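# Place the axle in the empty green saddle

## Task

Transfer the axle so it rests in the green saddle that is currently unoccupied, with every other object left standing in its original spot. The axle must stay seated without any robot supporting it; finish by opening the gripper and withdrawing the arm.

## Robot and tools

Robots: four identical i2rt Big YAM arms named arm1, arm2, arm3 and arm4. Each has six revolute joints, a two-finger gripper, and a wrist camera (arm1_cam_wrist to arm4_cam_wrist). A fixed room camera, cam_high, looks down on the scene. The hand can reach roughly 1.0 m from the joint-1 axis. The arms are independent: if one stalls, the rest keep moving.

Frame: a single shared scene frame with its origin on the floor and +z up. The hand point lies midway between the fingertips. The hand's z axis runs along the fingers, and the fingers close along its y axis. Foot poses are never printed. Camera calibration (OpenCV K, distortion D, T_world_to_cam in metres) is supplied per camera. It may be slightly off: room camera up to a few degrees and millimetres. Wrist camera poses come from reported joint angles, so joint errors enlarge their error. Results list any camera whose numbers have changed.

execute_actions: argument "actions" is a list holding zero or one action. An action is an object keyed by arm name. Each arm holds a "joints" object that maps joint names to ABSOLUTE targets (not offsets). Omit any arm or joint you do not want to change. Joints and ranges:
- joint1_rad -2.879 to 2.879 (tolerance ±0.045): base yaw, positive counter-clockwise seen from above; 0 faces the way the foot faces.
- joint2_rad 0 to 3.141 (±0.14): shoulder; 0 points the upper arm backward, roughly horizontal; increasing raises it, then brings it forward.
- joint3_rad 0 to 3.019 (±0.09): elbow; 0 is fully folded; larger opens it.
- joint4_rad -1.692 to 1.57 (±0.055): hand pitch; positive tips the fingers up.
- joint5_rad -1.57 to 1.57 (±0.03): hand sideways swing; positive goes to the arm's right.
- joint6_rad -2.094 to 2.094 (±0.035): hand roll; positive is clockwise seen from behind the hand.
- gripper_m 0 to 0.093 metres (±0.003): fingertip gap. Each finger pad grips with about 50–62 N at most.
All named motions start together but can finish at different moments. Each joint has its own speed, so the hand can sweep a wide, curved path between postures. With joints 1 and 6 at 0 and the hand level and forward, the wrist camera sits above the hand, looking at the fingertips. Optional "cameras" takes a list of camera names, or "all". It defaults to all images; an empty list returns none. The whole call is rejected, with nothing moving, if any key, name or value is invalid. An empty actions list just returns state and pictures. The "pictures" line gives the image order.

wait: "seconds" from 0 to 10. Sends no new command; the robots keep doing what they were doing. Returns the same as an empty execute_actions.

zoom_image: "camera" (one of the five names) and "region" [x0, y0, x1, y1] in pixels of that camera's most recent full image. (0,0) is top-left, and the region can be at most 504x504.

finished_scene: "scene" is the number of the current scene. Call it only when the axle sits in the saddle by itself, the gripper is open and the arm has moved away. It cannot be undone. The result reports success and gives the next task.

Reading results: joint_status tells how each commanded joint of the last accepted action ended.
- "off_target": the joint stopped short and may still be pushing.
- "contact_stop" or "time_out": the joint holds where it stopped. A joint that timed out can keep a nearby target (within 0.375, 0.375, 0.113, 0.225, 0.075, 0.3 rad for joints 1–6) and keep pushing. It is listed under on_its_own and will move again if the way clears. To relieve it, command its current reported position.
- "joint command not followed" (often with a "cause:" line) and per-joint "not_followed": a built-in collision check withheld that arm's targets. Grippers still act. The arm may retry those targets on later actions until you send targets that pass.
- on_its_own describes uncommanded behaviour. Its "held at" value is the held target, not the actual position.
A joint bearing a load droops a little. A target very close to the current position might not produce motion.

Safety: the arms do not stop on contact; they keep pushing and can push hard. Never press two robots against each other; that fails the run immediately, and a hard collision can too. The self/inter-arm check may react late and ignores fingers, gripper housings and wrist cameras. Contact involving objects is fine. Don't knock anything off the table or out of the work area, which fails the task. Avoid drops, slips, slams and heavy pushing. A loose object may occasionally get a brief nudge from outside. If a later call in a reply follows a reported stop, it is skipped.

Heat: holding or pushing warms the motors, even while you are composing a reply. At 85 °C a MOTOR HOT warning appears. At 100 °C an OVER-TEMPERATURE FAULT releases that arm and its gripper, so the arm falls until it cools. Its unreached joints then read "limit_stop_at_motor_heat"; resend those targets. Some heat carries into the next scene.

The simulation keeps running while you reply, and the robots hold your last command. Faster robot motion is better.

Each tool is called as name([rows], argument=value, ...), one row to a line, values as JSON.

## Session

execute_actions(actions=[])

Scene clock: 0.00 s.
arm1.joint_positions: joint1_rad=+0.809 joint2_rad=+0.442 joint3_rad=+1.465 joint4_rad=-1.391 joint5_rad=+0.028 joint6_rad=-0.137 gripper_m=+0.094
arm1.joint_status: not commanded
arm1.hand: x=-0.5473 y=+0.2490 z=+1.3597 quat_wxyz=(-0.504, -0.266, -0.780, +0.257) (m; scene frame)
arm2.joint_positions: joint1_rad=+0.650 joint2_rad=+0.539 joint3_rad=+1.379 joint4_rad=-1.407 joint5_rad=+0.290 joint6_rad=+0.203 gripper_m=+0.094
arm2.joint_status: not commanded
arm2.hand: x=-0.7124 y=-0.1694 z=+1.3432 quat_wxyz=(-0.287, +0.695, -0.524, -0.400) (m; scene frame)
arm3.joint_positions: joint1_rad=+0.686 joint2_rad=+0.552 joint3_rad=+1.357 joint4_rad=-1.360 joint5_rad=+0.073 joint6_rad=-0.438 gripper_m=+0.094
arm3.joint_status: not commanded
arm3.hand: x=+0.7466 y=+0.1746 z=+1.3615 quat_wxyz=(-0.361, -0.235, -0.840, +0.332) (m; scene frame)
arm4.joint_positions: joint1_rad=+0.612 joint2_rad=+0.488 joint3_rad=+1.429 joint4_rad=-1.399 joint5_rad=-0.014 joint6_rad=+0.181 gripper_m=+0.095
arm4.joint_status: not commanded
arm4.hand: x=+0.5494 y=-0.2201 z=+1.3392 quat_wxyz=(-0.189, +0.717, -0.449, -0.499) (m; scene frame)
pictures: arm1_cam_wrist, arm2_cam_wrist, arm3_cam_wrist, arm4_cam_wrist, cam_high
camera_calibration (this result's frames):
arm1_cam_wrist: T_world_to_cam=[[-0.675978, -0.723549, 0.139751, -0.381955], [-0.670513, 0.525225, -0.523976, 0.217517], [0.305721, -0.447901, -0.84019, 1.54388], [0, 0, 0, 1]] pos_world=[-0.584343, 0.300897, 1.4645]
arm2_cam_wrist: T_world_to_cam=[[0.957795, 0.28614, -0.0274238, 0.768812], [0.255271, -0.89055, -0.376508, 0.539573], [-0.132156, 0.353617, -0.926008, 1.33037], [0, 0, 0, 1]] pos_world=[-0.698285, -0.209912, 1.45617]
arm3_cam_wrist: T_world_to_cam=[[-0.620444, -0.681076, 0.388824, 0.0522413], [-0.784244, 0.540959, -0.303851, 0.911044], [-0.00339219, -0.493456, -0.869764, 1.40165], [0, 0, 0, 1]] pos_world=[0.751648, 0.234393, 1.47561]
arm4_cam_wrist: T_world_to_cam=[[0.834104, 0.523294, -0.174454, -0.108928], [0.403822, -0.794734, -0.453129, 0.215232], [-0.375764, 0.307509, -0.874208, 1.56972], [0, 0, 0, 1]] pos_world=[0.593787, -0.25465, 1.45079]
Images, in order (width x height): arm1_cam_wrist 504x504, arm2_cam_wrist 504x504, arm3_cam_wrist 504x504, arm4_cam_wrist 504x504, cam_high 504x504.

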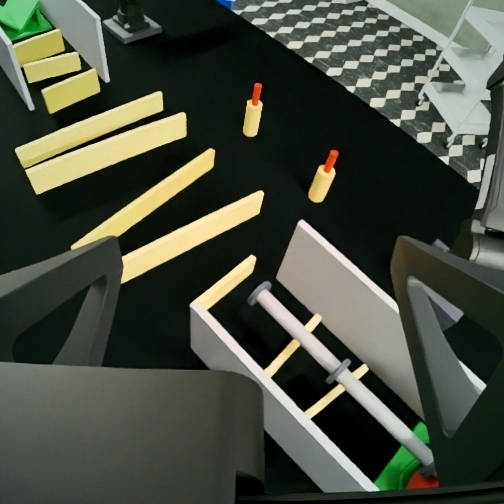

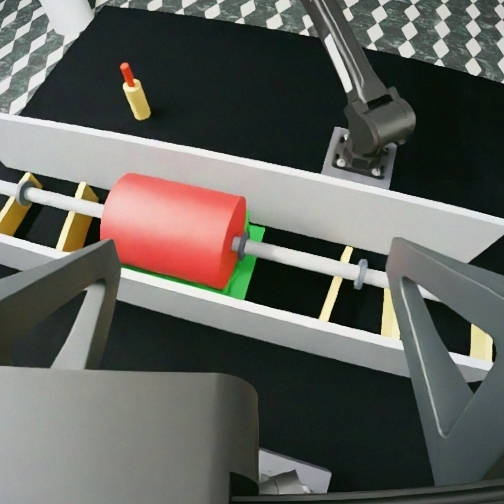

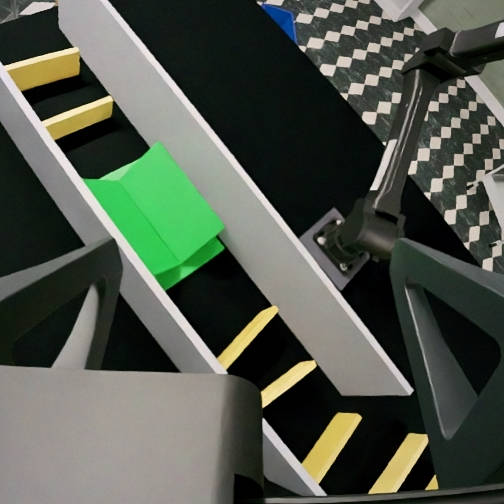

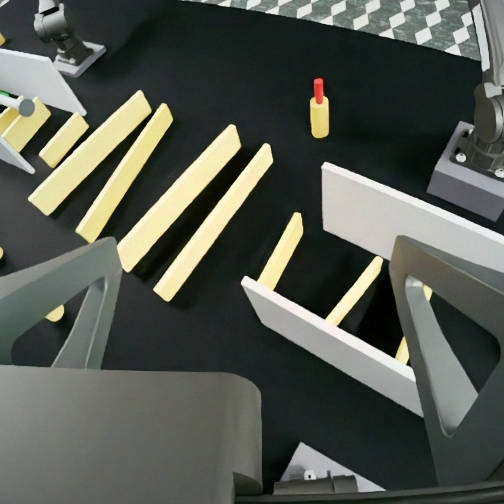

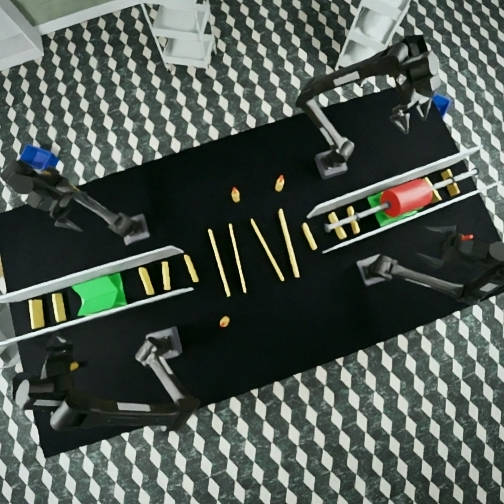

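execute_actions([
  {"arm1":{"joints":{"joint1_rad":-0.28,"joint2_rad":0.95,"joint3_rad":1.25,"joint4_rad":-1.52,"joint5_rad":0,"joint6_rad":-1.85}},"arm2":{"joints":{"joint1_rad":0.97,"joint2_rad":1.5,"joint3_rad":1.95,"joint4_rad":-1.56,"joint5_rad":0,"joint6_rad":-0.6}},"arm3":{"joints":{"joint1_rad":0.95,"joint2_rad":1.2,"joint3_rad":1.4,"joint4_rad":-1.3,"joint5_rad":0,"joint6_rad":0}},"arm4":{"joints":{"joint1_rad":0.9,"joint2_rad":0.75,"joint3_rad":1.3,"joint4_rad":-1.67,"joint5_rad":0,"joint6_rad":-0.63}}},
], cameras=[])

execute_actions([
  {"arm1":{"joints":{"joint2_rad":1.27}},"arm2":{"joints":{"joint2_rad":1.92}}},
], cameras=["arm1_cam_wrist","arm2_cam_wrist","arm3_cam_wrist"])

Scene clock: 2.80 s.
arm1.joint_positions: joint1_rad=-0.276 joint2_rad=+0.963 joint3_rad=+1.229 joint4_rad=-1.507 joint5_rad=+0.000 joint6_rad=-1.834 gripper_m=+0.094
arm1.joint_status: all done
arm1.hand: x=-0.7290 y=+0.0524 z=+1.1150 quat_wxyz=(+0.043, -0.011, -0.987, +0.156) (m; scene frame)
arm2.joint_positions: joint1_rad=+0.959 joint2_rad=+1.504 joint3_rad=+1.914 joint4_rad=-1.549 joint5_rad=+0.004 joint6_rad=-0.589 gripper_m=+0.094
arm2.joint_status: all done
arm2.hand: x=-1.0602 y=-0.0479 z=+1.2459 quat_wxyz=(-0.123, +0.977, -0.016, -0.176) (m; scene frame)
arm3.joint_positions: joint1_rad=+0.945 joint2_rad=+1.217 joint3_rad=+1.373 joint4_rad=-1.313 joint5_rad=+0.003 joint6_rad=-0.013 gripper_m=+0.094
arm3.joint_status: all done
arm3.hand: x=+0.9707 y=+0.0795 z=+1.1745 quat_wxyz=(-0.198, -0.320, -0.924, +0.069) (m; scene frame)
arm4.joint_positions: joint1_rad=+0.896 joint2_rad=+0.745 joint3_rad=+1.286 joint4_rad=-1.660 joint5_rad=-0.002 joint6_rad=-0.618 gripper_m=+0.095
arm4.joint_status: all done
arm4.hand: x=+0.4685 y=-0.2144 z=+1.1850 quat_wxyz=(-0.134, +0.973, -0.020, -0.187) (m; scene frame)
pictures: none
No camera images: the call's "cameras" was empty. Leave "cameras" out to get every camera's image.

Scene clock: 4.27 s.
arm1.joint_positions: joint1_rad=-0.276 joint2_rad=+1.284 joint3_rad=+1.229 joint4_rad=-1.510 joint5_rad=+0.000 joint6_rad=-1.835 gripper_m=+0.094
arm1.joint_status: all done
arm1.hand: x=-0.7436 y=+0.0017 z=+1.0132 quat_wxyz=(-0.001, -0.011, -1.000, +0.002) (m; scene frame)
arm2.joint_positions: joint1_rad=+0.959 joint2_rad=+1.926 joint3_rad=+1.926 joint4_rad=-1.551 joint5_rad=+0.004 joint6_rad=-0.589 gripper_m=+0.094
arm2.joint_status: all done
arm2.hand: x=-1.1306 y=+0.0022 z=+1.0202 quat_wxyz=(-0.007, +1.000, -0.016, -0.007) (m; scene frame)
arm3.joint_positions: joint1_rad=+0.945 joint2_rad=+1.217 joint3_rad=+1.373 joint4_rad=-1.313 joint5_rad=+0.003 joint6_rad=-0.013 gripper_m=+0.094
arm3.joint_status: not commanded
arm3.hand: x=+0.9707 y=+0.0795 z=+1.1745 quat_wxyz=(-0.198, -0.320, -0.924, +0.069) (m; scene frame)
arm4.joint_positions: joint1_rad=+0.896 joint2_rad=+0.745 joint3_rad=+1.286 joint4_rad=-1.660 joint5_rad=-0.002 joint6_rad=-0.618 gripper_m=+0.095
arm4.joint_status: not commanded
arm4.hand: x=+0.4685 y=-0.2144 z=+1.1850 quat_wxyz=(-0.134, +0.973, -0.020, -0.187) (m; scene frame)
pictures: arm1_cam_wrist, arm2_cam_wrist, arm3_cam_wrist
camera_calibration (this result's frames):
arm1_cam_wrist: T_world_to_cam=[[-0.0167564, -0.999818, 0.00911899, -0.022177], [-0.801437, 0.0188838, 0.597782, -1.19881], [-0.597845, 0.00270838, -0.801607, 0.490261], [0, 0, 0, 1]] pos_world=[-0.668041, -0.000862647, 1.10983]
arm2_cam_wrist: T_world_to_cam=[[0.0375982, 0.999251, 0.00912074, 0.0321077], [0.808258, -0.0357765, 0.58774, 0.317103], [0.587626, -0.0147261, -0.808998, 1.6105], [0, 0, 0, 1]] pos_world=[-1.20388, 0.00297749, 1.11623]
arm3_cam_wrist: T_world_to_cam=[[-0.606251, -0.795247, -0.00652692, 0.658853], [-0.77926, 0.592385, 0.204533, 0.475387], [-0.158788, 0.129085, -0.978838, 1.42232], [0, 0, 0, 1]] pos_world=[0.995728, 0.0587394, 1.29929]
Images, in order (width x height): arm1_cam_wrist 504x504, arm2_cam_wrist 504x504, arm3_cam_wrist 504x504.

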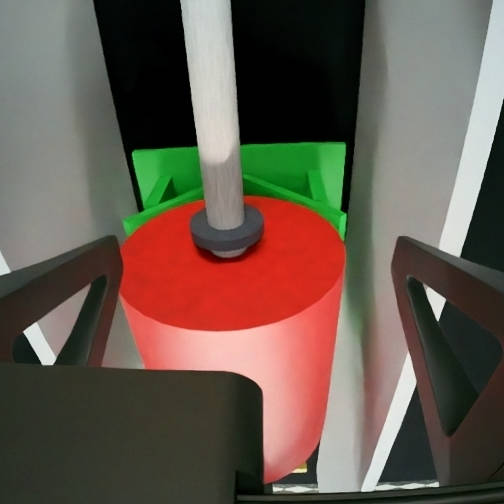

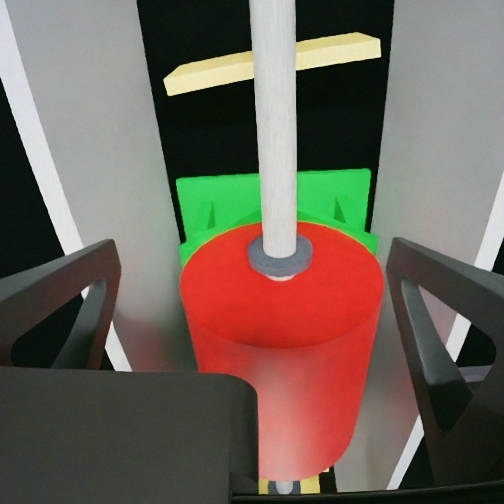

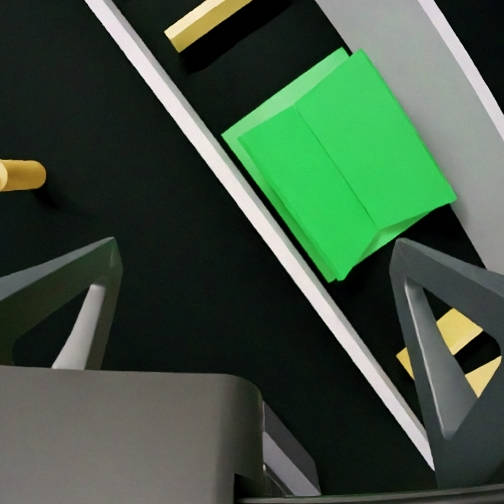

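execute_actions([
  {"arm1":{"joints":{"joint1_rad":-0.26,"joint2_rad":1.249,"joint3_rad":1.035,"joint4_rad":-1.337,"joint6_rad":-1.865}},"arm2":{"joints":{"joint1_rad":0.92,"joint2_rad":1.95,"joint3_rad":1.775,"joint4_rad":-1.375,"joint6_rad":-0.67}}},
], cameras=[])

execute_actions([
  {"arm1":{"joints":{"joint2_rad":1.322,"joint3_rad":0.878,"joint4_rad":-1.09}},"arm2":{"joints":{"joint2_rad":2.012,"joint3_rad":1.638,"joint4_rad":-1.165}}},
], cameras=["arm1_cam_wrist","arm2_cam_wrist"])

Scene clock: 5.97 s.
arm1.joint_positions: joint1_rad=-0.268 joint2_rad=+1.251 joint3_rad=+1.026 joint4_rad=-1.350 joint5_rad=+0.000 joint6_rad=-1.849 gripper_m=+0.094
arm1.joint_status: all done
arm1.hand: x=-0.7340 y=+0.0243 z=+0.9471 quat_wxyz=(-0.002, +0.000, -1.000, -0.004) (m; scene frame)
arm2.joint_positions: joint1_rad=+0.927 joint2_rad=+1.943 joint3_rad=+1.772 joint4_rad=-1.387 joint5_rad=+0.003 joint6_rad=-0.659 gripper_m=+0.094
arm2.joint_status: all done
arm2.hand: x=-1.1178 y=+0.0164 z=+0.9517 quat_wxyz=(-0.005, +1.000, +0.003, -0.004) (m; scene frame)
arm3.joint_positions: joint1_rad=+0.945 joint2_rad=+1.217 joint3_rad=+1.373 joint4_rad=-1.313 joint5_rad=+0.003 joint6_rad=-0.013 gripper_m=+0.094
arm3.joint_status: not commanded
arm3.hand: x=+0.9707 y=+0.0795 z=+1.1745 quat_wxyz=(-0.198, -0.320, -0.924, +0.069) (m; scene frame)
arm4.joint_positions: joint1_rad=+0.896 joint2_rad=+0.745 joint3_rad=+1.286 joint4_rad=-1.660 joint5_rad=-0.002 joint6_rad=-0.618 gripper_m=+0.095
arm4.joint_status: not commanded
arm4.hand: x=+0.4685 y=-0.2144 z=+1.1850 quat_wxyz=(-0.134, +0.973, -0.020, -0.187) (m; scene frame)
pictures: none
No camera images: the call's "cameras" was empty. Leave "cameras" out to get every camera's image.

Scene clock: 6.97 s.
arm1.joint_positions: joint1_rad=-0.268 joint2_rad=+1.321 joint3_rad=+0.865 joint4_rad=-1.103 joint5_rad=+0.000 joint6_rad=-1.850 gripper_m=+0.094
arm1.joint_status: all done
arm1.hand: x=-0.7340 y=+0.0233 z=+0.8672 quat_wxyz=(+0.000, +0.000, -1.000, +0.004) (m; scene frame)
arm2.joint_positions: joint1_rad=+0.927 joint2_rad=+2.014 joint3_rad=+1.631 joint4_rad=-1.177 joint5_rad=+0.003 joint6_rad=-0.659 gripper_m=+0.094
arm2.joint_status: all done
arm2.hand: x=-1.1182 y=+0.0166 z=+0.8587 quat_wxyz=(-0.004, +1.000, +0.003, -0.004) (m; scene frame)
arm3.joint_positions: joint1_rad=+0.945 joint2_rad=+1.217 joint3_rad=+1.373 joint4_rad=-1.313 joint5_rad=+0.003 joint6_rad=-0.013 gripper_m=+0.094
arm3.joint_status: not commanded
arm3.hand: x=+0.9707 y=+0.0795 z=+1.1745 quat_wxyz=(-0.198, -0.320, -0.924, +0.069) (m; scene frame)
arm4.joint_positions: joint1_rad=+0.896 joint2_rad=+0.745 joint3_rad=+1.286 joint4_rad=-1.660 joint5_rad=-0.002 joint6_rad=-0.618 gripper_m=+0.095
arm4.joint_status: not commanded
arm4.hand: x=+0.4685 y=-0.2144 z=+1.1850 quat_wxyz=(-0.134, +0.973, -0.020, -0.187) (m; scene frame)
pictures: arm1_cam_wrist, arm2_cam_wrist
camera_calibration (this result's frames):
arm1_cam_wrist: T_world_to_cam=[[0.00613367, -0.999879, 0.0142993, 0.0131967], [-0.800765, 0.00365363, 0.598968, -1.10441], [-0.598948, -0.0151242, -0.800645, 0.377621], [0, 0, 0, 1]] pos_world=[-0.65828, 0.0229414, 0.963659]
arm2_cam_wrist: T_world_to_cam=[[-0.000597679, 0.999991, 0.00426681, -0.0197841], [0.804289, -0.0020548, 0.594234, 0.391946], [0.594238, 0.00378691, -0.804281, 1.47581], [0, 0, 0, 1]] pos_world=[-1.19223, 0.0150005, 0.954144]
Images, in order (width x height): arm1_cam_wrist 504x504, arm2_cam_wrist 504x504.

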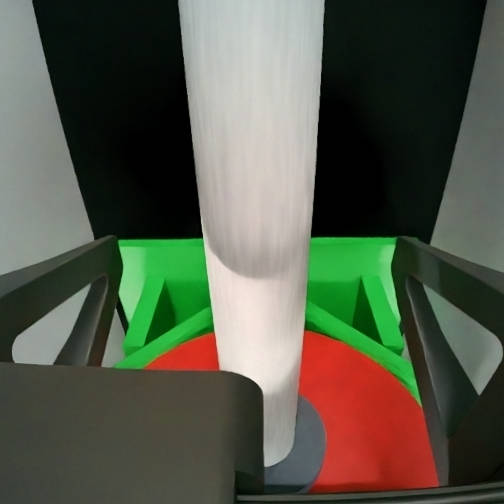

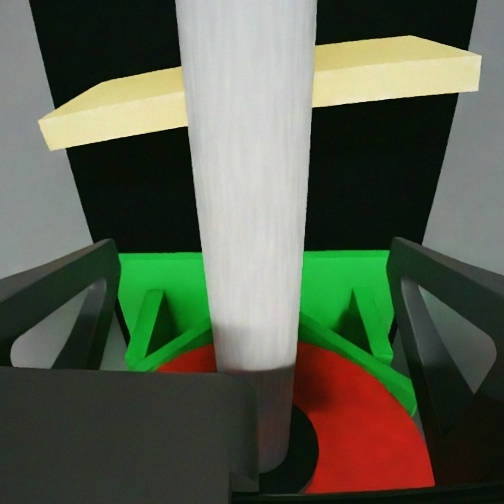

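execute_actions([
  {"arm1":{"joints":{"gripper_m":0}},"arm2":{"joints":{"gripper_m":0}}},
], cameras=[])

execute_actions([
  {"arm1":{"joints":{"joint2_rad":1.2,"joint3_rad":1.14,"joint4_rad":-1.41}},"arm2":{"joints":{"joint2_rad":1.89,"joint3_rad":1.862,"joint4_rad":-1.42}}},
], cameras=["arm1_cam_wrist","arm4_cam_wrist"])

Scene clock: 8.00 s.
arm1.joint_positions: joint1_rad=-0.267 joint2_rad=+1.321 joint3_rad=+0.865 joint4_rad=-1.100 joint5_rad=+0.000 joint6_rad=-1.867 gripper_m=+0.022
arm1.joint_status: gripper_m off_target (ended at +0.022, target +0.000)
arm1.hand: x=-0.7340 y=+0.0224 z=+0.8672 quat_wxyz=(+0.001, +0.009, -1.000, +0.006) (m; scene frame)
arm2.joint_positions: joint1_rad=+0.927 joint2_rad=+2.014 joint3_rad=+1.631 joint4_rad=-1.175 joint5_rad=+0.004 joint6_rad=-0.671 gripper_m=+0.023
arm2.joint_status: gripper_m off_target (ended at +0.023, target +0.000)
arm2.hand: x=-1.1183 y=+0.0172 z=+0.8587 quat_wxyz=(-0.005, +1.000, +0.009, -0.004) (m; scene frame)
arm3.joint_positions: joint1_rad=+0.945 joint2_rad=+1.217 joint3_rad=+1.373 joint4_rad=-1.313 joint5_rad=+0.003 joint6_rad=-0.013 gripper_m=+0.094
arm3.joint_status: not commanded
arm3.hand: x=+0.9707 y=+0.0795 z=+1.1745 quat_wxyz=(-0.198, -0.320, -0.924, +0.069) (m; scene frame)
arm4.joint_positions: joint1_rad=+0.896 joint2_rad=+0.745 joint3_rad=+1.286 joint4_rad=-1.660 joint5_rad=-0.002 joint6_rad=-0.618 gripper_m=+0.095
arm4.joint_status: not commanded
arm4.hand: x=+0.4685 y=-0.2144 z=+1.1850 quat_wxyz=(-0.134, +0.973, -0.020, -0.187) (m; scene frame)
pictures: none
No camera images: the call's "cameras" was empty. Leave "cameras" out to get every camera's image.

Scene clock: 9.13 s.
arm1.joint_positions: joint1_rad=-0.258 joint2_rad=+1.225 joint3_rad=+1.073 joint4_rad=-1.399 joint5_rad=+0.007 joint6_rad=-1.859 gripper_m=+0.022
arm1.joint_status: all done
arm1.hand: x=-0.7323 y=+0.0223 z=+0.9733 quat_wxyz=(+0.004, +0.010, -1.000, +0.007) (m; scene frame)
arm2.joint_positions: joint1_rad=+0.927 joint2_rad=+1.926 joint3_rad=+1.790 joint4_rad=-1.411 joint5_rad=-0.003 joint6_rad=-0.669 gripper_m=+0.023
arm2.joint_status: all done
arm2.hand: x=-1.1177 y=+0.0154 z=+0.9681 quat_wxyz=(-0.006, +1.000, +0.008, -0.010) (m; scene frame)
arm3.joint_positions: joint1_rad=+0.945 joint2_rad=+1.217 joint3_rad=+1.373 joint4_rad=-1.313 joint5_rad=+0.003 joint6_rad=-0.013 gripper_m=+0.094
arm3.joint_status: not commanded
arm3.hand: x=+0.9707 y=+0.0795 z=+1.1745 quat_wxyz=(-0.198, -0.320, -0.924, +0.069) (m; scene frame)
arm4.joint_positions: joint1_rad=+0.896 joint2_rad=+0.745 joint3_rad=+1.286 joint4_rad=-1.660 joint5_rad=-0.002 joint6_rad=-0.618 gripper_m=+0.095
arm4.joint_status: not commanded
arm4.hand: x=+0.4685 y=-0.2144 z=+1.1850 quat_wxyz=(-0.134, +0.973, -0.020, -0.187) (m; scene frame)
pictures: arm1_cam_wrist, arm4_cam_wrist
camera_calibration (this result's frames):
arm1_cam_wrist: T_world_to_cam=[[0.0256319, -0.999473, 0.0199084, 0.0194873], [-0.795165, -0.00831481, 0.606336, -1.16937], [-0.605851, -0.031372, -0.79496, 0.453422], [0, 0, 0, 1]] pos_world=[-0.655635, 0.0239787, 1.06909]
arm4_cam_wrist: T_world_to_cam=[[0.0885005, 0.962115, 0.25788, -0.140293], [0.960045, -0.151394, 0.235357, -0.755899], [0.265482, 0.226747, -0.937073, 1.1595], [0, 0, 0, 1]] pos_world=[0.430288, -0.242372, 1.30062]
Images, in order (width x height): arm1_cam_wrist 504x504, arm4_cam_wrist 504x504.

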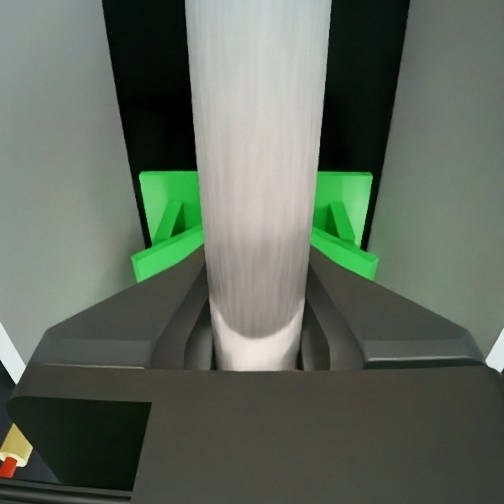

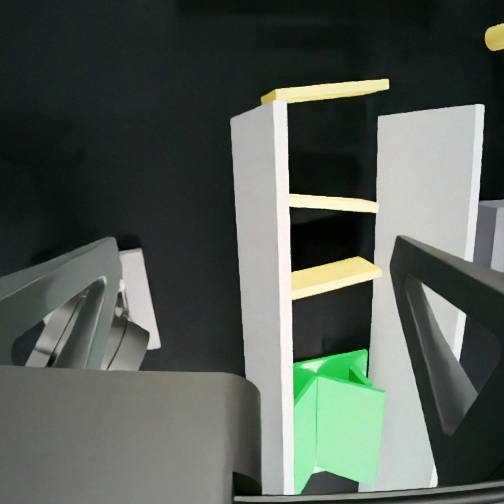

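execute_actions([
  {"arm1":{"joints":{"joint1_rad":0.112,"joint2_rad":1.175,"joint3_rad":1.065,"joint4_rad":-1.41,"joint6_rad":-1.475}},"arm2":{"joints":{"joint1_rad":0.775,"joint2_rad":1.668,"joint3_rad":1.474,"joint4_rad":-1.315,"joint6_rad":-0.815}}},
], cameras=[])

execute_actions([
  {"arm1":{"joints":{"joint1_rad":0.453,"joint2_rad":1.265,"joint3_rad":1.178,"joint4_rad":-1.395,"joint6_rad":-1.135}},"arm2":{"joints":{"joint1_rad":0.574,"joint2_rad":1.487,"joint3_rad":1.25,"joint4_rad":-1.275,"joint6_rad":-1.015}}},
], cameras=["arm1_cam_wrist","arm2_cam_wrist"])

Scene clock: 11.03 s.
arm1.joint_positions: joint1_rad=+0.108 joint2_rad=+1.208 joint3_rad=+1.030 joint4_rad=-1.412 joint5_rad=-0.012 joint6_rad=-1.505 gripper_m=+0.022
arm1.joint_status: all done
arm1.hand: x=-0.6074 y=+0.0290 z=+0.9631 quat_wxyz=(-0.007, +0.016, -1.000, -0.011) (m; scene frame)
arm2.joint_positions: joint1_rad=+0.776 joint2_rad=+1.712 joint3_rad=+1.448 joint4_rad=-1.320 joint5_rad=-0.003 joint6_rad=-0.831 gripper_m=+0.023
arm2.joint_status: all done
arm2.hand: x=-0.9925 y=+0.0156 z=+0.9543 quat_wxyz=(+0.006, +1.000, +0.014, +0.003) (m; scene frame)
arm3.joint_positions: joint1_rad=+0.945 joint2_rad=+1.217 joint3_rad=+1.373 joint4_rad=-1.313 joint5_rad=+0.003 joint6_rad=-0.013 gripper_m=+0.094
arm3.joint_status: not commanded
arm3.hand: x=+0.9707 y=+0.0795 z=+1.1745 quat_wxyz=(-0.198, -0.320, -0.924, +0.069) (m; scene frame)
arm4.joint_positions: joint1_rad=+0.896 joint2_rad=+0.745 joint3_rad=+1.286 joint4_rad=-1.660 joint5_rad=-0.002 joint6_rad=-0.618 gripper_m=+0.095
arm4.joint_status: not commanded
arm4.hand: x=+0.4685 y=-0.2144 z=+1.1850 quat_wxyz=(-0.134, +0.973, -0.020, -0.187) (m; scene frame)
pictures: none
No camera images: the call's "cameras" was empty. Leave "cameras" out to get every camera's image.

Scene clock: 12.07 s.
arm1.joint_positions: joint1_rad=+0.452 joint2_rad=+1.283 joint3_rad=+1.105 joint4_rad=-1.399 joint5_rad=-0.013 joint6_rad=-1.155 gripper_m=+0.022
arm1.joint_status: all done
arm1.hand: x=-0.4877 y=+0.0305 z=+0.9676 quat_wxyz=(-0.006, +0.013, -1.000, -0.007) (m; scene frame)
arm2.joint_positions: joint1_rad=+0.570 joint2_rad=+1.519 joint3_rad=+1.228 joint4_rad=-1.274 joint5_rad=-0.001 joint6_rad=-1.028 gripper_m=+0.023
arm2.joint_status: all done
arm2.hand: x=-0.8726 y=+0.0204 z=+0.9608 quat_wxyz=(-0.002, +1.000, +0.010, -0.002) (m; scene frame)
arm3.joint_positions: joint1_rad=+0.945 joint2_rad=+1.217 joint3_rad=+1.373 joint4_rad=-1.313 joint5_rad=+0.003 joint6_rad=-0.013 gripper_m=+0.094
arm3.joint_status: not commanded
arm3.hand: x=+0.9707 y=+0.0795 z=+1.1745 quat_wxyz=(-0.198, -0.320, -0.924, +0.069) (m; scene frame)
arm4.joint_positions: joint1_rad=+0.896 joint2_rad=+0.745 joint3_rad=+1.286 joint4_rad=-1.660 joint5_rad=-0.002 joint6_rad=-0.618 gripper_m=+0.095
arm4.joint_status: not commanded
arm4.hand: x=+0.4685 y=-0.2144 z=+1.1850 quat_wxyz=(-0.134, +0.973, -0.020, -0.187) (m; scene frame)
pictures: arm1_cam_wrist, arm2_cam_wrist
camera_calibration (this result's frames):
arm1_cam_wrist: T_world_to_cam=[[0.0316827, -0.999472, -0.007242, 0.0507367], [-0.807555, -0.0298671, 0.589036, -0.959973], [-0.588941, -0.0128139, -0.808075, 0.617705], [0, 0, 0, 1]] pos_world=[-0.413046, 0.0299536, 1.06498]
arm2_cam_wrist: T_world_to_cam=[[-0.0132159, 0.999913, 0.000162086, -0.0309748], [0.802529, 0.0105104, 0.59652, 0.129804], [0.596467, 0.00801362, -0.802598, 1.41222], [0, 0, 0, 1]] pos_world=[-0.946924, 0.0182908, 1.05602]
Images, in order (width x height): arm1_cam_wrist 504x504, arm2_cam_wrist 504x504.

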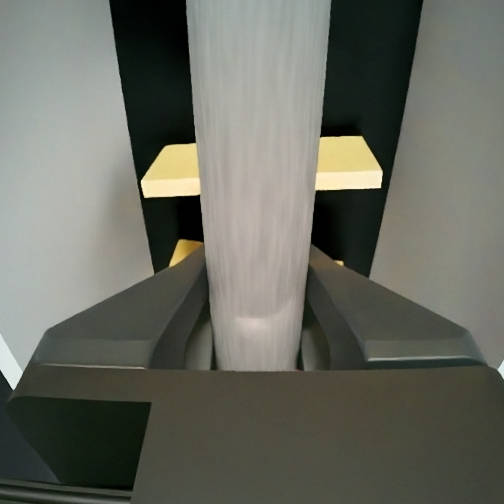

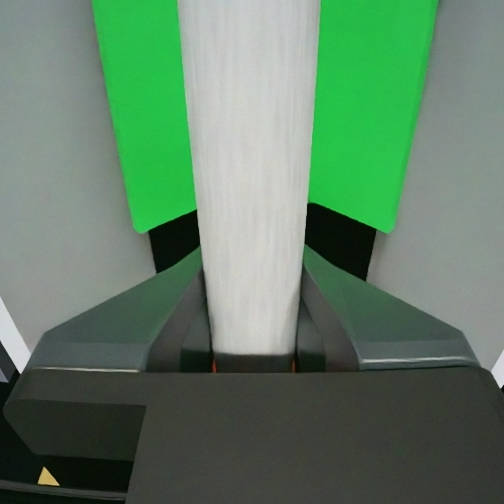

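execute_actions([
  {"arm1":{"joints":{"joint1_rad":0.708,"joint2_rad":1.435,"joint3_rad":1.352,"joint4_rad":-1.385,"joint6_rad":-0.885}},"arm2":{"joints":{"joint1_rad":0.312,"joint2_rad":1.368,"joint3_rad":1.122,"joint4_rad":-1.27,"joint6_rad":-1.285}}},
], cameras=[])

execute_actions([
  {"arm1":{"joints":{"joint1_rad":0.882,"joint2_rad":1.65,"joint3_rad":1.618,"joint4_rad":-1.435,"joint6_rad":-0.705}},"arm2":{"joints":{"joint1_rad":-0.004,"joint2_rad":1.315,"joint3_rad":1.082,"joint4_rad":-1.273,"joint6_rad":-1.595}}},
], cameras=[])

execute_actions([
  {"arm1":{"joints":{"joint1_rad":1.0,"joint2_rad":1.915,"joint3_rad":2.008,"joint4_rad":-1.55,"joint6_rad":-0.575}},"arm2":{"joints":{"joint1_rad":-0.318,"joint2_rad":1.37,"joint3_rad":1.165,"joint4_rad":-1.273,"joint6_rad":-1.895}}},
], cameras=["arm1_cam_wrist","cam_high"])

Scene clock: 13.37 s.
arm1.joint_positions: joint1_rad=+0.712 joint2_rad=+1.457 joint3_rad=+1.276 joint4_rad=-1.388 joint5_rad=-0.007 joint6_rad=-0.887 gripper_m=+0.022
arm1.joint_status: all done
arm1.hand: x=-0.3674 y=+0.0275 z=+0.9679 quat_wxyz=(-0.005, +0.009, -1.000, -0.003) (m; scene frame)
arm2.joint_positions: joint1_rad=+0.303 joint2_rad=+1.397 joint3_rad=+1.096 joint4_rad=-1.274 joint5_rad=+0.000 joint6_rad=-1.288 gripper_m=+0.023
arm2.joint_status: all done
arm2.hand: x=-0.7518 y=+0.0207 z=+0.9599 quat_wxyz=(+0.002, +1.000, +0.006, +0.000) (m; scene frame)
arm3.joint_positions: joint1_rad=+0.945 joint2_rad=+1.217 joint3_rad=+1.373 joint4_rad=-1.313 joint5_rad=+0.003 joint6_rad=-0.013 gripper_m=+0.094
arm3.joint_status: not commanded
arm3.hand: x=+0.9707 y=+0.0795 z=+1.1745 quat_wxyz=(-0.198, -0.320, -0.924, +0.069) (m; scene frame)
arm4.joint_positions: joint1_rad=+0.896 joint2_rad=+0.745 joint3_rad=+1.286 joint4_rad=-1.660 joint5_rad=-0.002 joint6_rad=-0.618 gripper_m=+0.095
arm4.joint_status: not commanded
arm4.hand: x=+0.4685 y=-0.2144 z=+1.1850 quat_wxyz=(-0.134, +0.973, -0.020, -0.187) (m; scene frame)
pictures: none
No camera images: the call's "cameras" was empty. Leave "cameras" out to get every camera's image.

Scene clock: 14.47 s.
arm1.joint_positions: joint1_rad=+0.886 joint2_rad=+1.672 joint3_rad=+1.541 joint4_rad=-1.434 joint5_rad=-0.003 joint6_rad=-0.703 gripper_m=+0.022
arm1.joint_status: all done
arm1.hand: x=-0.2507 y=+0.0244 z=+0.9732 quat_wxyz=(-0.005, +0.004, -1.000, -0.001) (m; scene frame)
arm2.joint_positions: joint1_rad=-0.003 joint2_rad=+1.352 joint3_rad=+1.053 joint4_rad=-1.274 joint5_rad=+0.004 joint6_rad=-1.586 gripper_m=+0.023
arm2.joint_status: all done
arm2.hand: x=-0.6345 y=+0.0204 z=+0.9603 quat_wxyz=(+0.001, +1.000, +0.002, +0.002) (m; scene frame)
arm3.joint_positions: joint1_rad=+0.945 joint2_rad=+1.217 joint3_rad=+1.373 joint4_rad=-1.313 joint5_rad=+0.003 joint6_rad=-0.013 gripper_m=+0.094
arm3.joint_status: not commanded
arm3.hand: x=+0.9707 y=+0.0795 z=+1.1745 quat_wxyz=(-0.198, -0.320, -0.924, +0.069) (m; scene frame)
arm4.joint_positions: joint1_rad=+0.896 joint2_rad=+0.745 joint3_rad=+1.286 joint4_rad=-1.660 joint5_rad=-0.002 joint6_rad=-0.618 gripper_m=+0.095
arm4.joint_status: not commanded
arm4.hand: x=+0.4685 y=-0.2144 z=+1.1850 quat_wxyz=(-0.134, +0.973, -0.020, -0.187) (m; scene frame)
pictures: none
No camera images: the call's "cameras" was empty. Leave "cameras" out to get every camera's image.

Scene clock: 15.57 s.
arm1.joint_positions: joint1_rad=+1.002 joint2_rad=+1.944 joint3_rad=+1.925 joint4_rad=-1.548 joint5_rad=+0.000 joint6_rad=-0.580 gripper_m=+0.022
arm1.joint_status: all done
arm1.hand: x=-0.1337 y=+0.0177 z=+0.9745 quat_wxyz=(-0.003, +0.001, -1.000, +0.000) (m; scene frame)
arm2.joint_positions: joint1_rad=-0.313 joint2_rad=+1.400 joint3_rad=+1.088 joint4_rad=-1.274 joint5_rad=+0.012 joint6_rad=-1.890 gripper_m=+0.023
arm2.joint_status: all done
arm2.hand: x=-0.5163 y=+0.0138 z=+0.9559 quat_wxyz=(+0.009, +1.000, -0.001, +0.003) (m; scene frame)
arm3.joint_positions: joint1_rad=+0.945 joint2_rad=+1.217 joint3_rad=+1.373 joint4_rad=-1.313 joint5_rad=+0.003 joint6_rad=-0.013 gripper_m=+0.094
arm3.joint_status: not commanded
arm3.hand: x=+0.9707 y=+0.0795 z=+1.1745 quat_wxyz=(-0.198, -0.320, -0.924, +0.069) (m; scene frame)
arm4.joint_positions: joint1_rad=+0.896 joint2_rad=+0.745 joint3_rad=+1.286 joint4_rad=-1.660 joint5_rad=-0.002 joint6_rad=-0.618 gripper_m=+0.095
arm4.joint_status: not commanded
arm4.hand: x=+0.4685 y=-0.2144 z=+1.1850 quat_wxyz=(-0.134, +0.973, -0.020, -0.187) (m; scene frame)
pictures: arm1_cam_wrist, cam_high
camera_calibration (this result's frames):
arm1_cam_wrist: T_world_to_cam=[[0.00686949, -0.999962, 0.00537339, 0.0112198], [-0.804559, -0.00233592, 0.593868, -0.683361], [-0.593833, -0.00840277, -0.804545, 0.827408], [0, 0, 0, 1]] pos_world=[-0.0585391, 0.0165757, 1.07145]
Images, in order (width x height): arm1_cam_wrist 504x504, cam_high 504x504.

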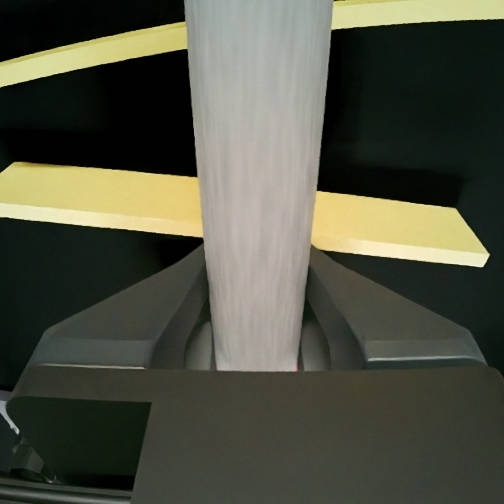

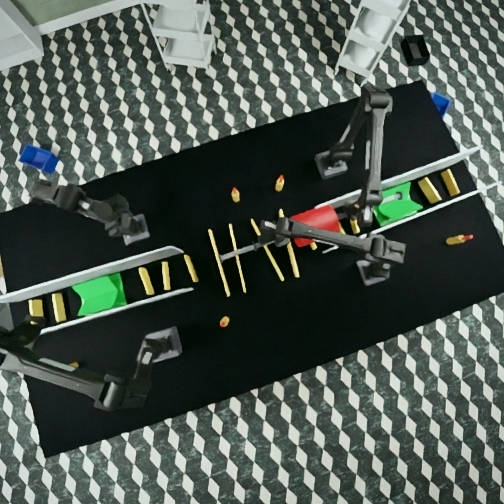

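execute_actions([
  {"arm4":{"joints":{"joint1_rad":0.955,"joint2_rad":1.78,"joint3_rad":2.235,"joint4_rad":-1.68,"joint6_rad":-0.6}},"arm3":{"joints":{"joint1_rad":-0.2,"joint2_rad":0.4,"joint3_rad":0.95,"joint4_rad":-1.6,"joint6_rad":-1.8}}},
], cameras=[])

execute_actions([
  {"arm4":{"joints":{"joint2_rad":2.008}}},
], cameras=["arm4_cam_wrist"])

Scene clock: 18.33 s.
arm1.joint_positions: joint1_rad=+1.002 joint2_rad=+1.944 joint3_rad=+1.925 joint4_rad=-1.548 joint5_rad=+0.000 joint6_rad=-0.580 gripper_m=+0.022
arm1.joint_status: not commanded
arm1.hand: x=-0.1337 y=+0.0177 z=+0.9745 quat_wxyz=(-0.003, +0.001, -1.000, +0.000) (m; scene frame)
arm2.joint_positions: joint1_rad=-0.313 joint2_rad=+1.400 joint3_rad=+1.088 joint4_rad=-1.274 joint5_rad=+0.012 joint6_rad=-1.890 gripper_m=+0.023
arm2.joint_status: not commanded
arm2.hand: x=-0.5163 y=+0.0138 z=+0.9559 quat_wxyz=(+0.009, +1.000, -0.001, +0.003) (m; scene frame)
arm3.joint_positions: joint1_rad=-0.194 joint2_rad=+0.399 joint3_rad=+0.960 joint4_rad=-1.590 joint5_rad=+0.002 joint6_rad=-1.787 gripper_m=+0.094
arm3.joint_status: all done
arm3.hand: x=+0.5989 y=+0.2053 z=+1.1597 quat_wxyz=(+0.056, -0.016, -0.964, +0.260) (m; scene frame)
arm4.joint_positions: joint1_rad=+0.950 joint2_rad=+1.789 joint3_rad=+2.188 joint4_rad=-1.678 joint5_rad=-0.002 joint6_rad=-0.611 gripper_m=+0.095
arm4.joint_status: all done
arm4.hand: x=+0.1577 y=-0.0150 z=+1.1761 quat_wxyz=(-0.084, +0.988, +0.004, -0.127) (m; scene frame)
pictures: none
No camera images: the call's "cameras" was empty. Leave "cameras" out to get every camera's image.

Scene clock: 19.70 s.
arm1.joint_positions: joint1_rad=+1.002 joint2_rad=+1.944 joint3_rad=+1.925 joint4_rad=-1.548 joint5_rad=+0.000 joint6_rad=-0.580 gripper_m=+0.022
arm1.joint_status: not commanded
arm1.hand: x=-0.1337 y=+0.0177 z=+0.9745 quat_wxyz=(-0.003, +0.001, -1.000, +0.000) (m; scene frame)
arm2.joint_positions: joint1_rad=-0.313 joint2_rad=+1.400 joint3_rad=+1.088 joint4_rad=-1.274 joint5_rad=+0.012 joint6_rad=-1.890 gripper_m=+0.023
arm2.joint_status: not commanded
arm2.hand: x=-0.5163 y=+0.0138 z=+0.9559 quat_wxyz=(+0.009, +1.000, -0.001, +0.003) (m; scene frame)
arm3.joint_positions: joint1_rad=-0.194 joint2_rad=+0.399 joint3_rad=+0.960 joint4_rad=-1.590 joint5_rad=+0.002 joint6_rad=-1.787 gripper_m=+0.094
arm3.joint_status: not commanded
arm3.hand: x=+0.5989 y=+0.2053 z=+1.1597 quat_wxyz=(+0.056, -0.016, -0.964, +0.260) (m; scene frame)
arm4.joint_positions: joint1_rad=+0.950 joint2_rad=+2.014 joint3_rad=+2.214 joint4_rad=-1.678 joint5_rad=-0.002 joint6_rad=-0.611 gripper_m=+0.095
arm4.joint_status: all done
arm4.hand: x=+0.1148 y=+0.0138 z=+1.0525 quat_wxyz=(-0.028, +0.999, +0.004, -0.045) (m; scene frame)
pictures: arm4_cam_wrist
camera_calibration (this result's frames):
arm4_cam_wrist: T_world_to_cam=[[-0.00624704, 0.99822, 0.05931, -0.0750133], [0.854112, -0.0255191, 0.519463, -0.639228], [0.520052, 0.0539025, -0.852432, 0.961532], [0, 0, 0, 1]] pos_world=[0.0454567, 0.00673826, 1.15615]
Images, in order (width x height): arm4_cam_wrist 504x504.

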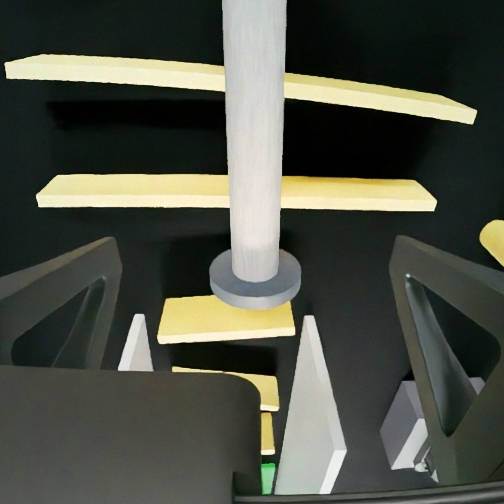

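execute_actions([
  {"arm4":{"joints":{"joint2_rad":2.06,"joint3_rad":2.092,"joint4_rad":-1.583}}},
], cameras=["arm4_cam_wrist"])

Scene clock: 20.87 s.
arm1.joint_positions: joint1_rad=+1.002 joint2_rad=+1.944 joint3_rad=+1.925 joint4_rad=-1.548 joint5_rad=+0.000 joint6_rad=-0.580 gripper_m=+0.022
arm1.joint_status: not commanded
arm1.hand: x=-0.1337 y=+0.0177 z=+0.9745 quat_wxyz=(-0.003, +0.001, -1.000, +0.000) (m; scene frame)
arm2.joint_positions: joint1_rad=-0.313 joint2_rad=+1.400 joint3_rad=+1.088 joint4_rad=-1.274 joint5_rad=+0.012 joint6_rad=-1.890 gripper_m=+0.023
arm2.joint_status: not commanded
arm2.hand: x=-0.5163 y=+0.0138 z=+0.9559 quat_wxyz=(+0.009, +1.000, -0.001, +0.003) (m; scene frame)
arm3.joint_positions: joint1_rad=-0.194 joint2_rad=+0.399 joint3_rad=+0.960 joint4_rad=-1.590 joint5_rad=+0.002 joint6_rad=-1.787 gripper_m=+0.094
arm3.joint_status: not commanded
arm3.hand: x=+0.5989 y=+0.2053 z=+1.1597 quat_wxyz=(+0.056, -0.016, -0.964, +0.260) (m; scene frame)
arm4.joint_positions: joint1_rad=+0.950 joint2_rad=+2.062 joint3_rad=+2.088 joint4_rad=-1.595 joint5_rad=-0.002 joint6_rad=-0.611 gripper_m=+0.095
arm4.joint_status: all done
arm4.hand: x=+0.1139 y=+0.0140 z=+0.9745 quat_wxyz=(-0.002, +1.000, +0.004, -0.008) (m; scene frame)
pictures: arm4_cam_wrist
camera_calibration (this result's frames):
arm4_cam_wrist: T_world_to_cam=[[-0.0091816, 0.999933, 0.00700535, -0.0193077], [0.81272, 0.00338067, 0.582644, -0.655188], [0.582582, 0.011043, -0.812697, 0.850334], [0, 0, 0, 1]] pos_world=[0.0369179, 0.0121311, 1.07294]
Images, in order (width x height): arm4_cam_wrist 504x504.

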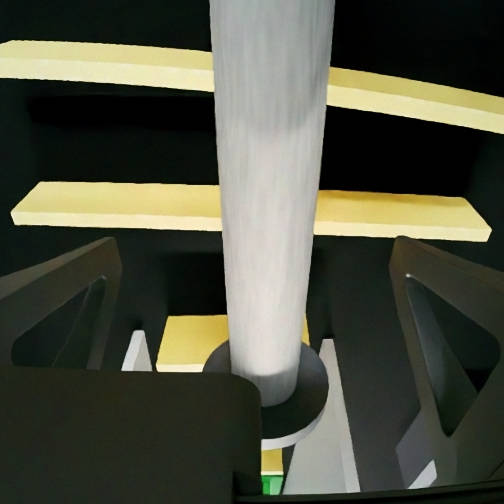

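execute_actions([
  {"arm4":{"joints":{"joint2_rad":2.085}}},
], cameras=[])

execute_actions([
  {"arm4":{"joints":{"gripper_m":0}}},
], cameras=[])

execute_actions([
  {"arm4":{"joints":{"joint2_rad":2.035,"joint3_rad":2.15}},"arm2":{"joints":{"joint2_rad":1.36,"joint3_rad":1.172}},"arm1":{"joints":{"joint2_rad":1.94,"joint3_rad":1.94}}},
], cameras=[])

execute_actions([
  {"arm1":{"joints":{"gripper_m":0.093}}},
], cameras=["arm4_cam_wrist","arm1_cam_wrist"])

Scene clock: 21.77 s.
arm1.joint_positions: joint1_rad=+1.002 joint2_rad=+1.944 joint3_rad=+1.925 joint4_rad=-1.548 joint5_rad=+0.000 joint6_rad=-0.580 gripper_m=+0.022
arm1.joint_status: not commanded
arm1.hand: x=-0.1337 y=+0.0177 z=+0.9745 quat_wxyz=(-0.003, +0.001, -1.000, +0.000) (m; scene frame)
arm2.joint_positions: joint1_rad=-0.313 joint2_rad=+1.400 joint3_rad=+1.088 joint4_rad=-1.274 joint5_rad=+0.012 joint6_rad=-1.890 gripper_m=+0.023
arm2.joint_status: not commanded
arm2.hand: x=-0.5163 y=+0.0138 z=+0.9559 quat_wxyz=(+0.009, +1.000, -0.001, +0.003) (m; scene frame)
arm3.joint_positions: joint1_rad=-0.194 joint2_rad=+0.399 joint3_rad=+0.960 joint4_rad=-1.590 joint5_rad=+0.002 joint6_rad=-1.787 gripper_m=+0.094
arm3.joint_status: not commanded
arm3.hand: x=+0.5989 y=+0.2053 z=+1.1597 quat_wxyz=(+0.056, -0.016, -0.964, +0.260) (m; scene frame)
arm4.joint_positions: joint1_rad=+0.950 joint2_rad=+2.063 joint3_rad=+2.088 joint4_rad=-1.595 joint5_rad=-0.002 joint6_rad=-0.611 gripper_m=+0.095
arm4.joint_status: all done
arm4.hand: x=+0.1139 y=+0.0140 z=+0.9743 quat_wxyz=(-0.001, +1.000, +0.004, -0.008) (m; scene frame)
pictures: none
No camera images: the call's "cameras" was empty. Leave "cameras" out to get every camera's image.

Scene clock: 22.50 s.
arm1.joint_positions: joint1_rad=+1.000 joint2_rad=+1.944 joint3_rad=+1.927 joint4_rad=-1.548 joint5_rad=+0.000 joint6_rad=-0.579 gripper_m=+0.022
arm1.joint_status: not commanded
arm1.hand: x=-0.1339 y=+0.0167 z=+0.9751 quat_wxyz=(-0.004, -0.001, -1.000, +0.000) (m; scene frame)
arm2.joint_positions: joint1_rad=-0.313 joint2_rad=+1.400 joint3_rad=+1.088 joint4_rad=-1.274 joint5_rad=+0.010 joint6_rad=-1.888 gripper_m=+0.023
arm2.joint_status: not commanded
arm2.hand: x=-0.5165 y=+0.0138 z=+0.9559 quat_wxyz=(+0.009, +1.000, -0.002, +0.002) (m; scene frame)
arm3.joint_positions: joint1_rad=-0.194 joint2_rad=+0.399 joint3_rad=+0.960 joint4_rad=-1.590 joint5_rad=+0.002 joint6_rad=-1.787 gripper_m=+0.094
arm3.joint_status: not commanded
arm3.hand: x=+0.5989 y=+0.2053 z=+1.1597 quat_wxyz=(+0.056, -0.016, -0.964, +0.260) (m; scene frame)
arm4.joint_positions: joint1_rad=+0.950 joint2_rad=+2.063 joint3_rad=+2.088 joint4_rad=-1.591 joint5_rad=+0.003 joint6_rad=-0.610 gripper_m=+0.024
arm4.joint_status: gripper_m off_target (ended at +0.024, target +0.000)
arm4.hand: x=+0.1135 y=+0.0154 z=+0.9741 quat_wxyz=(-0.004, +1.000, +0.003, -0.008) (m; scene frame)
pictures: none
No camera images: the call's "cameras" was empty. Leave "cameras" out to get every camera's image.

Scene clock: 23.10 s.
arm1.joint_positions: joint1_rad=+1.000 joint2_rad=+1.946 joint3_rad=+1.925 joint4_rad=-1.548 joint5_rad=+0.000 joint6_rad=-0.579 gripper_m=+0.022
arm1.joint_status: all done
arm1.hand: x=-0.1341 y=+0.0169 z=+0.9734 quat_wxyz=(-0.003, -0.001, -1.000, -0.001) (m; scene frame)
arm2.joint_positions: joint1_rad=-0.313 joint2_rad=+1.400 joint3_rad=+1.088 joint4_rad=-1.274 joint5_rad=+0.010 joint6_rad=-1.888 gripper_m=+0.023
arm2.joint_status: all done
arm2.hand: x=-0.5165 y=+0.0138 z=+0.9559 quat_wxyz=(+0.009, +1.000, -0.002, +0.002) (m; scene frame)
arm3.joint_positions: joint1_rad=-0.194 joint2_rad=+0.399 joint3_rad=+0.960 joint4_rad=-1.590 joint5_rad=+0.002 joint6_rad=-1.787 gripper_m=+0.094
arm3.joint_status: not commanded
arm3.hand: x=+0.5989 y=+0.2053 z=+1.1597 quat_wxyz=(+0.056, -0.016, -0.964, +0.260) (m; scene frame)
arm4.joint_positions: joint1_rad=+0.950 joint2_rad=+2.063 joint3_rad=+2.089 joint4_rad=-1.591 joint5_rad=+0.003 joint6_rad=-0.610 gripper_m=+0.024
arm4.joint_status: all done
arm4.hand: x=+0.1134 y=+0.0155 z=+0.9744 quat_wxyz=(-0.004, +1.000, +0.003, -0.008) (m; scene frame)
pictures: none
No camera images: the call's "cameras" was empty. Leave "cameras" out to get every camera's image.

Scene clock: 23.93 s.
arm1.joint_positions: joint1_rad=+1.000 joint2_rad=+1.945 joint3_rad=+1.925 joint4_rad=-1.548 joint5_rad=+0.000 joint6_rad=-0.579 gripper_m=+0.093
arm1.joint_status: all done
arm1.hand: x=-0.1341 y=+0.0169 z=+0.9736 quat_wxyz=(-0.003, -0.001, -1.000, -0.001) (m; scene frame)
arm2.joint_positions: joint1_rad=-0.313 joint2_rad=+1.400 joint3_rad=+1.088 joint4_rad=-1.274 joint5_rad=+0.010 joint6_rad=-1.888 gripper_m=+0.023
arm2.joint_status: not commanded
arm2.hand: x=-0.5165 y=+0.0138 z=+0.9559 quat_wxyz=(+0.009, +1.000, -0.002, +0.002) (m; scene frame)
arm3.joint_positions: joint1_rad=-0.194 joint2_rad=+0.399 joint3_rad=+0.960 joint4_rad=-1.590 joint5_rad=+0.002 joint6_rad=-1.787 gripper_m=+0.094
arm3.joint_status: not commanded
arm3.hand: x=+0.5989 y=+0.2053 z=+1.1597 quat_wxyz=(+0.056, -0.016, -0.964, +0.260) (m; scene frame)
arm4.joint_positions: joint1_rad=+0.950 joint2_rad=+2.063 joint3_rad=+2.089 joint4_rad=-1.591 joint5_rad=+0.003 joint6_rad=-0.610 gripper_m=+0.024
arm4.joint_status: not commanded
arm4.hand: x=+0.1134 y=+0.0156 z=+0.9744 quat_wxyz=(-0.005, +1.000, +0.003, -0.008) (m; scene frame)
pictures: arm1_cam_wrist, arm4_cam_wrist
camera_calibration (this result's frames):
arm1_cam_wrist: T_world_to_cam=[[0.00383037, -0.999982, 0.00451652, 0.0108214], [-0.803801, -0.000391993, 0.594898, -0.684094], [-0.594885, -0.00590907, -0.803789, 0.825519], [0, 0, 0, 1]] pos_world=[-0.0588276, 0.0154311, 1.07046]
arm4_cam_wrist: T_world_to_cam=[[-0.00754942, 0.999885, 0.0131379, -0.027037], [0.813225, -0.00150638, 0.581947, -0.654028], [0.5819, 0.0150775, -0.81312, 0.850874], [0, 0, 0, 1]] pos_world=[0.0365443, 0.0132197, 1.07283]
Images, in order (width x height): arm1_cam_wrist 504x504, arm4_cam_wrist 504x504.

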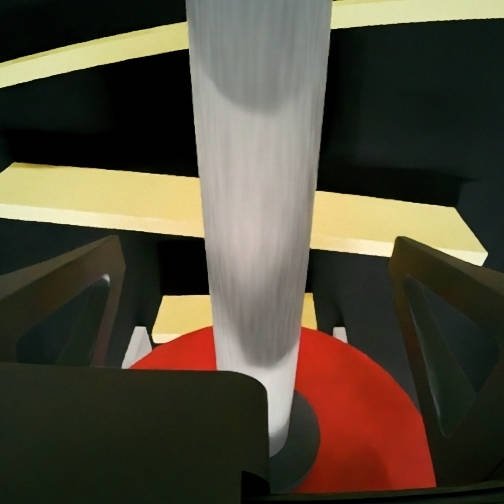

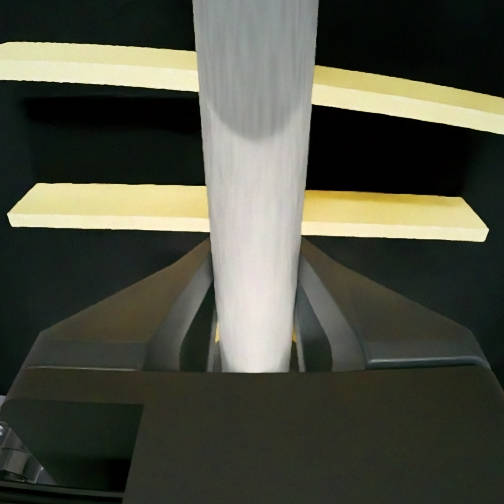

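execute_actions([
  {"arm1":{"joints":{"joint2_rad":1.68}}},
], cameras=[])

execute_actions([
  {"arm1":{"joints":{"joint2_rad":0.6,"joint3_rad":1.0,"joint4_rad":-1.68}}},
], cameras=[])

execute_actions([
  {"arm1":{"joints":{"joint1_rad":-0.325,"joint6_rad":-1.90}}},
], cameras=[])

execute_actions([
  {"arm1":{"joints":{"joint2_rad":1.25,"joint3_rad":1.31,"joint4_rad":-1.575}}},
], cameras=["arm1_cam_wrist"])

Scene clock: 25.63 s.
arm1.joint_positions: joint1_rad=+1.000 joint2_rad=+1.665 joint3_rad=+1.925 joint4_rad=-1.548 joint5_rad=+0.000 joint6_rad=-0.579 gripper_m=+0.093
arm1.joint_status: all done
arm1.hand: x=-0.1708 y=+0.0402 z=+1.1323 quat_wxyz=(-0.120, -0.001, -0.990, +0.076) (m; scene frame)
arm2.joint_positions: joint1_rad=-0.313 joint2_rad=+1.400 joint3_rad=+1.088 joint4_rad=-1.274 joint5_rad=+0.010 joint6_rad=-1.888 gripper_m=+0.023
arm2.joint_status: not commanded
arm2.hand: x=-0.5165 y=+0.0138 z=+0.9559 quat_wxyz=(+0.009, +1.000, -0.002, +0.002) (m; scene frame)
arm3.joint_positions: joint1_rad=-0.194 joint2_rad=+0.399 joint3_rad=+0.960 joint4_rad=-1.590 joint5_rad=+0.002 joint6_rad=-1.787 gripper_m=+0.094
arm3.joint_status: not commanded
arm3.hand: x=+0.5989 y=+0.2053 z=+1.1597 quat_wxyz=(+0.056, -0.016, -0.964, +0.260) (m; scene frame)
arm4.joint_positions: joint1_rad=+0.950 joint2_rad=+2.063 joint3_rad=+2.089 joint4_rad=-1.591 joint5_rad=+0.003 joint6_rad=-0.610 gripper_m=+0.024
arm4.joint_status: not commanded
arm4.hand: x=+0.1134 y=+0.0156 z=+0.9744 quat_wxyz=(-0.005, +1.000, +0.003, -0.008) (m; scene frame)
pictures: none
No camera images: the call's "cameras" was empty. Leave "cameras" out to get every camera's image.

Scene clock: 27.20 s.
arm1.joint_positions: joint1_rad=+1.000 joint2_rad=+0.606 joint3_rad=+0.995 joint4_rad=-1.674 joint5_rad=+0.000 joint6_rad=-0.579 gripper_m=+0.093
arm1.joint_status: all done
arm1.hand: x=-0.4976 y=+0.2546 z=+1.0795 quat_wxyz=(-0.121, -0.001, -0.990, +0.077) (m; scene frame)
arm2.joint_positions: joint1_rad=-0.313 joint2_rad=+1.400 joint3_rad=+1.088 joint4_rad=-1.274 joint5_rad=+0.010 joint6_rad=-1.888 gripper_m=+0.023
arm2.joint_status: not commanded
arm2.hand: x=-0.5165 y=+0.0138 z=+0.9559 quat_wxyz=(+0.009, +1.000, -0.002, +0.002) (m; scene frame)
arm3.joint_positions: joint1_rad=-0.194 joint2_rad=+0.399 joint3_rad=+0.960 joint4_rad=-1.590 joint5_rad=+0.002 joint6_rad=-1.787 gripper_m=+0.094
arm3.joint_status: not commanded
arm3.hand: x=+0.5989 y=+0.2053 z=+1.1597 quat_wxyz=(+0.056, -0.016, -0.964, +0.260) (m; scene frame)
arm4.joint_positions: joint1_rad=+0.950 joint2_rad=+2.063 joint3_rad=+2.089 joint4_rad=-1.591 joint5_rad=+0.003 joint6_rad=-0.610 gripper_m=+0.024
arm4.joint_status: not commanded
arm4.hand: x=+0.1134 y=+0.0156 z=+0.9744 quat_wxyz=(-0.005, +1.000, +0.003, -0.008) (m; scene frame)
pictures: none
No camera images: the call's "cameras" was empty. Leave "cameras" out to get every camera's image.

Scene clock: 29.23 s.
arm1.joint_positions: joint1_rad=-0.319 joint2_rad=+0.606 joint3_rad=+0.995 joint4_rad=-1.674 joint5_rad=+0.000 joint6_rad=-1.884 gripper_m=+0.093
arm1.joint_status: all done
arm1.hand: x=-0.6971 y=+0.1867 z=+1.0786 quat_wxyz=(+0.043, -0.008, -0.990, +0.134) (m; scene frame)
arm2.joint_positions: joint1_rad=-0.313 joint2_rad=+1.400 joint3_rad=+1.088 joint4_rad=-1.274 joint5_rad=+0.010 joint6_rad=-1.888 gripper_m=+0.023
arm2.joint_status: not commanded
arm2.hand: x=-0.5165 y=+0.0138 z=+0.9559 quat_wxyz=(+0.009, +1.000, -0.002, +0.002) (m; scene frame)
arm3.joint_positions: joint1_rad=-0.194 joint2_rad=+0.399 joint3_rad=+0.960 joint4_rad=-1.590 joint5_rad=+0.002 joint6_rad=-1.787 gripper_m=+0.094
arm3.joint_status: not commanded
arm3.hand: x=+0.5989 y=+0.2053 z=+1.1597 quat_wxyz=(+0.056, -0.016, -0.964, +0.260) (m; scene frame)
arm4.joint_positions: joint1_rad=+0.950 joint2_rad=+2.063 joint3_rad=+2.089 joint4_rad=-1.591 joint5_rad=+0.003 joint6_rad=-0.610 gripper_m=+0.024
arm4.joint_status: not commanded
arm4.hand: x=+0.1134 y=+0.0156 z=+0.9744 quat_wxyz=(-0.005, +1.000, +0.003, -0.008) (m; scene frame)
pictures: none
No camera images: the call's "cameras" was empty. Leave "cameras" out to get every camera's image.

Scene clock: 30.67 s.
arm1.joint_positions: joint1_rad=-0.319 joint2_rad=+1.259 joint3_rad=+1.282 joint4_rad=-1.582 joint5_rad=+0.000 joint6_rad=-1.885 gripper_m=+0.093
arm1.joint_status: all done
arm1.hand: x=-0.7561 y=+0.0135 z=+1.0419 quat_wxyz=(+0.000, -0.007, -1.000, +0.004) (m; scene frame)
arm2.joint_positions: joint1_rad=-0.313 joint2_rad=+1.400 joint3_rad=+1.088 joint4_rad=-1.274 joint5_rad=+0.010 joint6_rad=-1.888 gripper_m=+0.023
arm2.joint_status: not commanded
arm2.hand: x=-0.5165 y=+0.0138 z=+0.9559 quat_wxyz=(+0.009, +1.000, -0.002, +0.002) (m; scene frame)
arm3.joint_positions: joint1_rad=-0.194 joint2_rad=+0.399 joint3_rad=+0.960 joint4_rad=-1.590 joint5_rad=+0.002 joint6_rad=-1.787 gripper_m=+0.094
arm3.joint_status: not commanded
arm3.hand: x=+0.5989 y=+0.2053 z=+1.1597 quat_wxyz=(+0.056, -0.016, -0.964, +0.260) (m; scene frame)
arm4.joint_positions: joint1_rad=+0.950 joint2_rad=+2.063 joint3_rad=+2.089 joint4_rad=-1.591 joint5_rad=+0.003 joint6_rad=-0.610 gripper_m=+0.024
arm4.joint_status: not commanded
arm4.hand: x=+0.1134 y=+0.0156 z=+0.9744 quat_wxyz=(-0.005, +1.000, +0.003, -0.008) (m; scene frame)
pictures: arm1_cam_wrist
camera_calibration (this result's frames):
arm1_cam_wrist: T_world_to_cam=[[-0.00911543, -0.999855, 0.0143687, -0.0104982], [-0.800069, 0.0159121, 0.599697, -1.2271], [-0.599838, -0.00602944, -0.800098, 0.502823], [0, 0, 0, 1]] pos_world=[-0.680247, 0.0120608, 1.13835]
Images, in order (width x height): arm1_cam_wrist 504x504.

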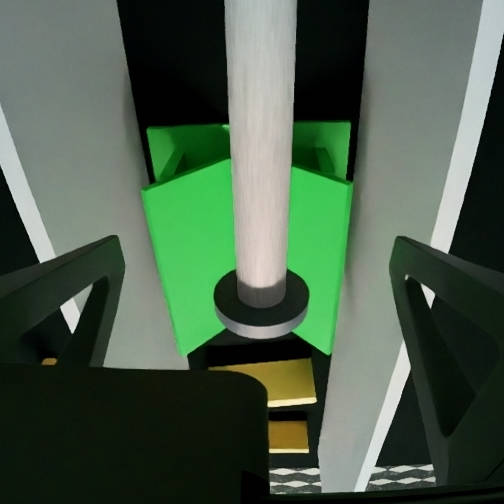

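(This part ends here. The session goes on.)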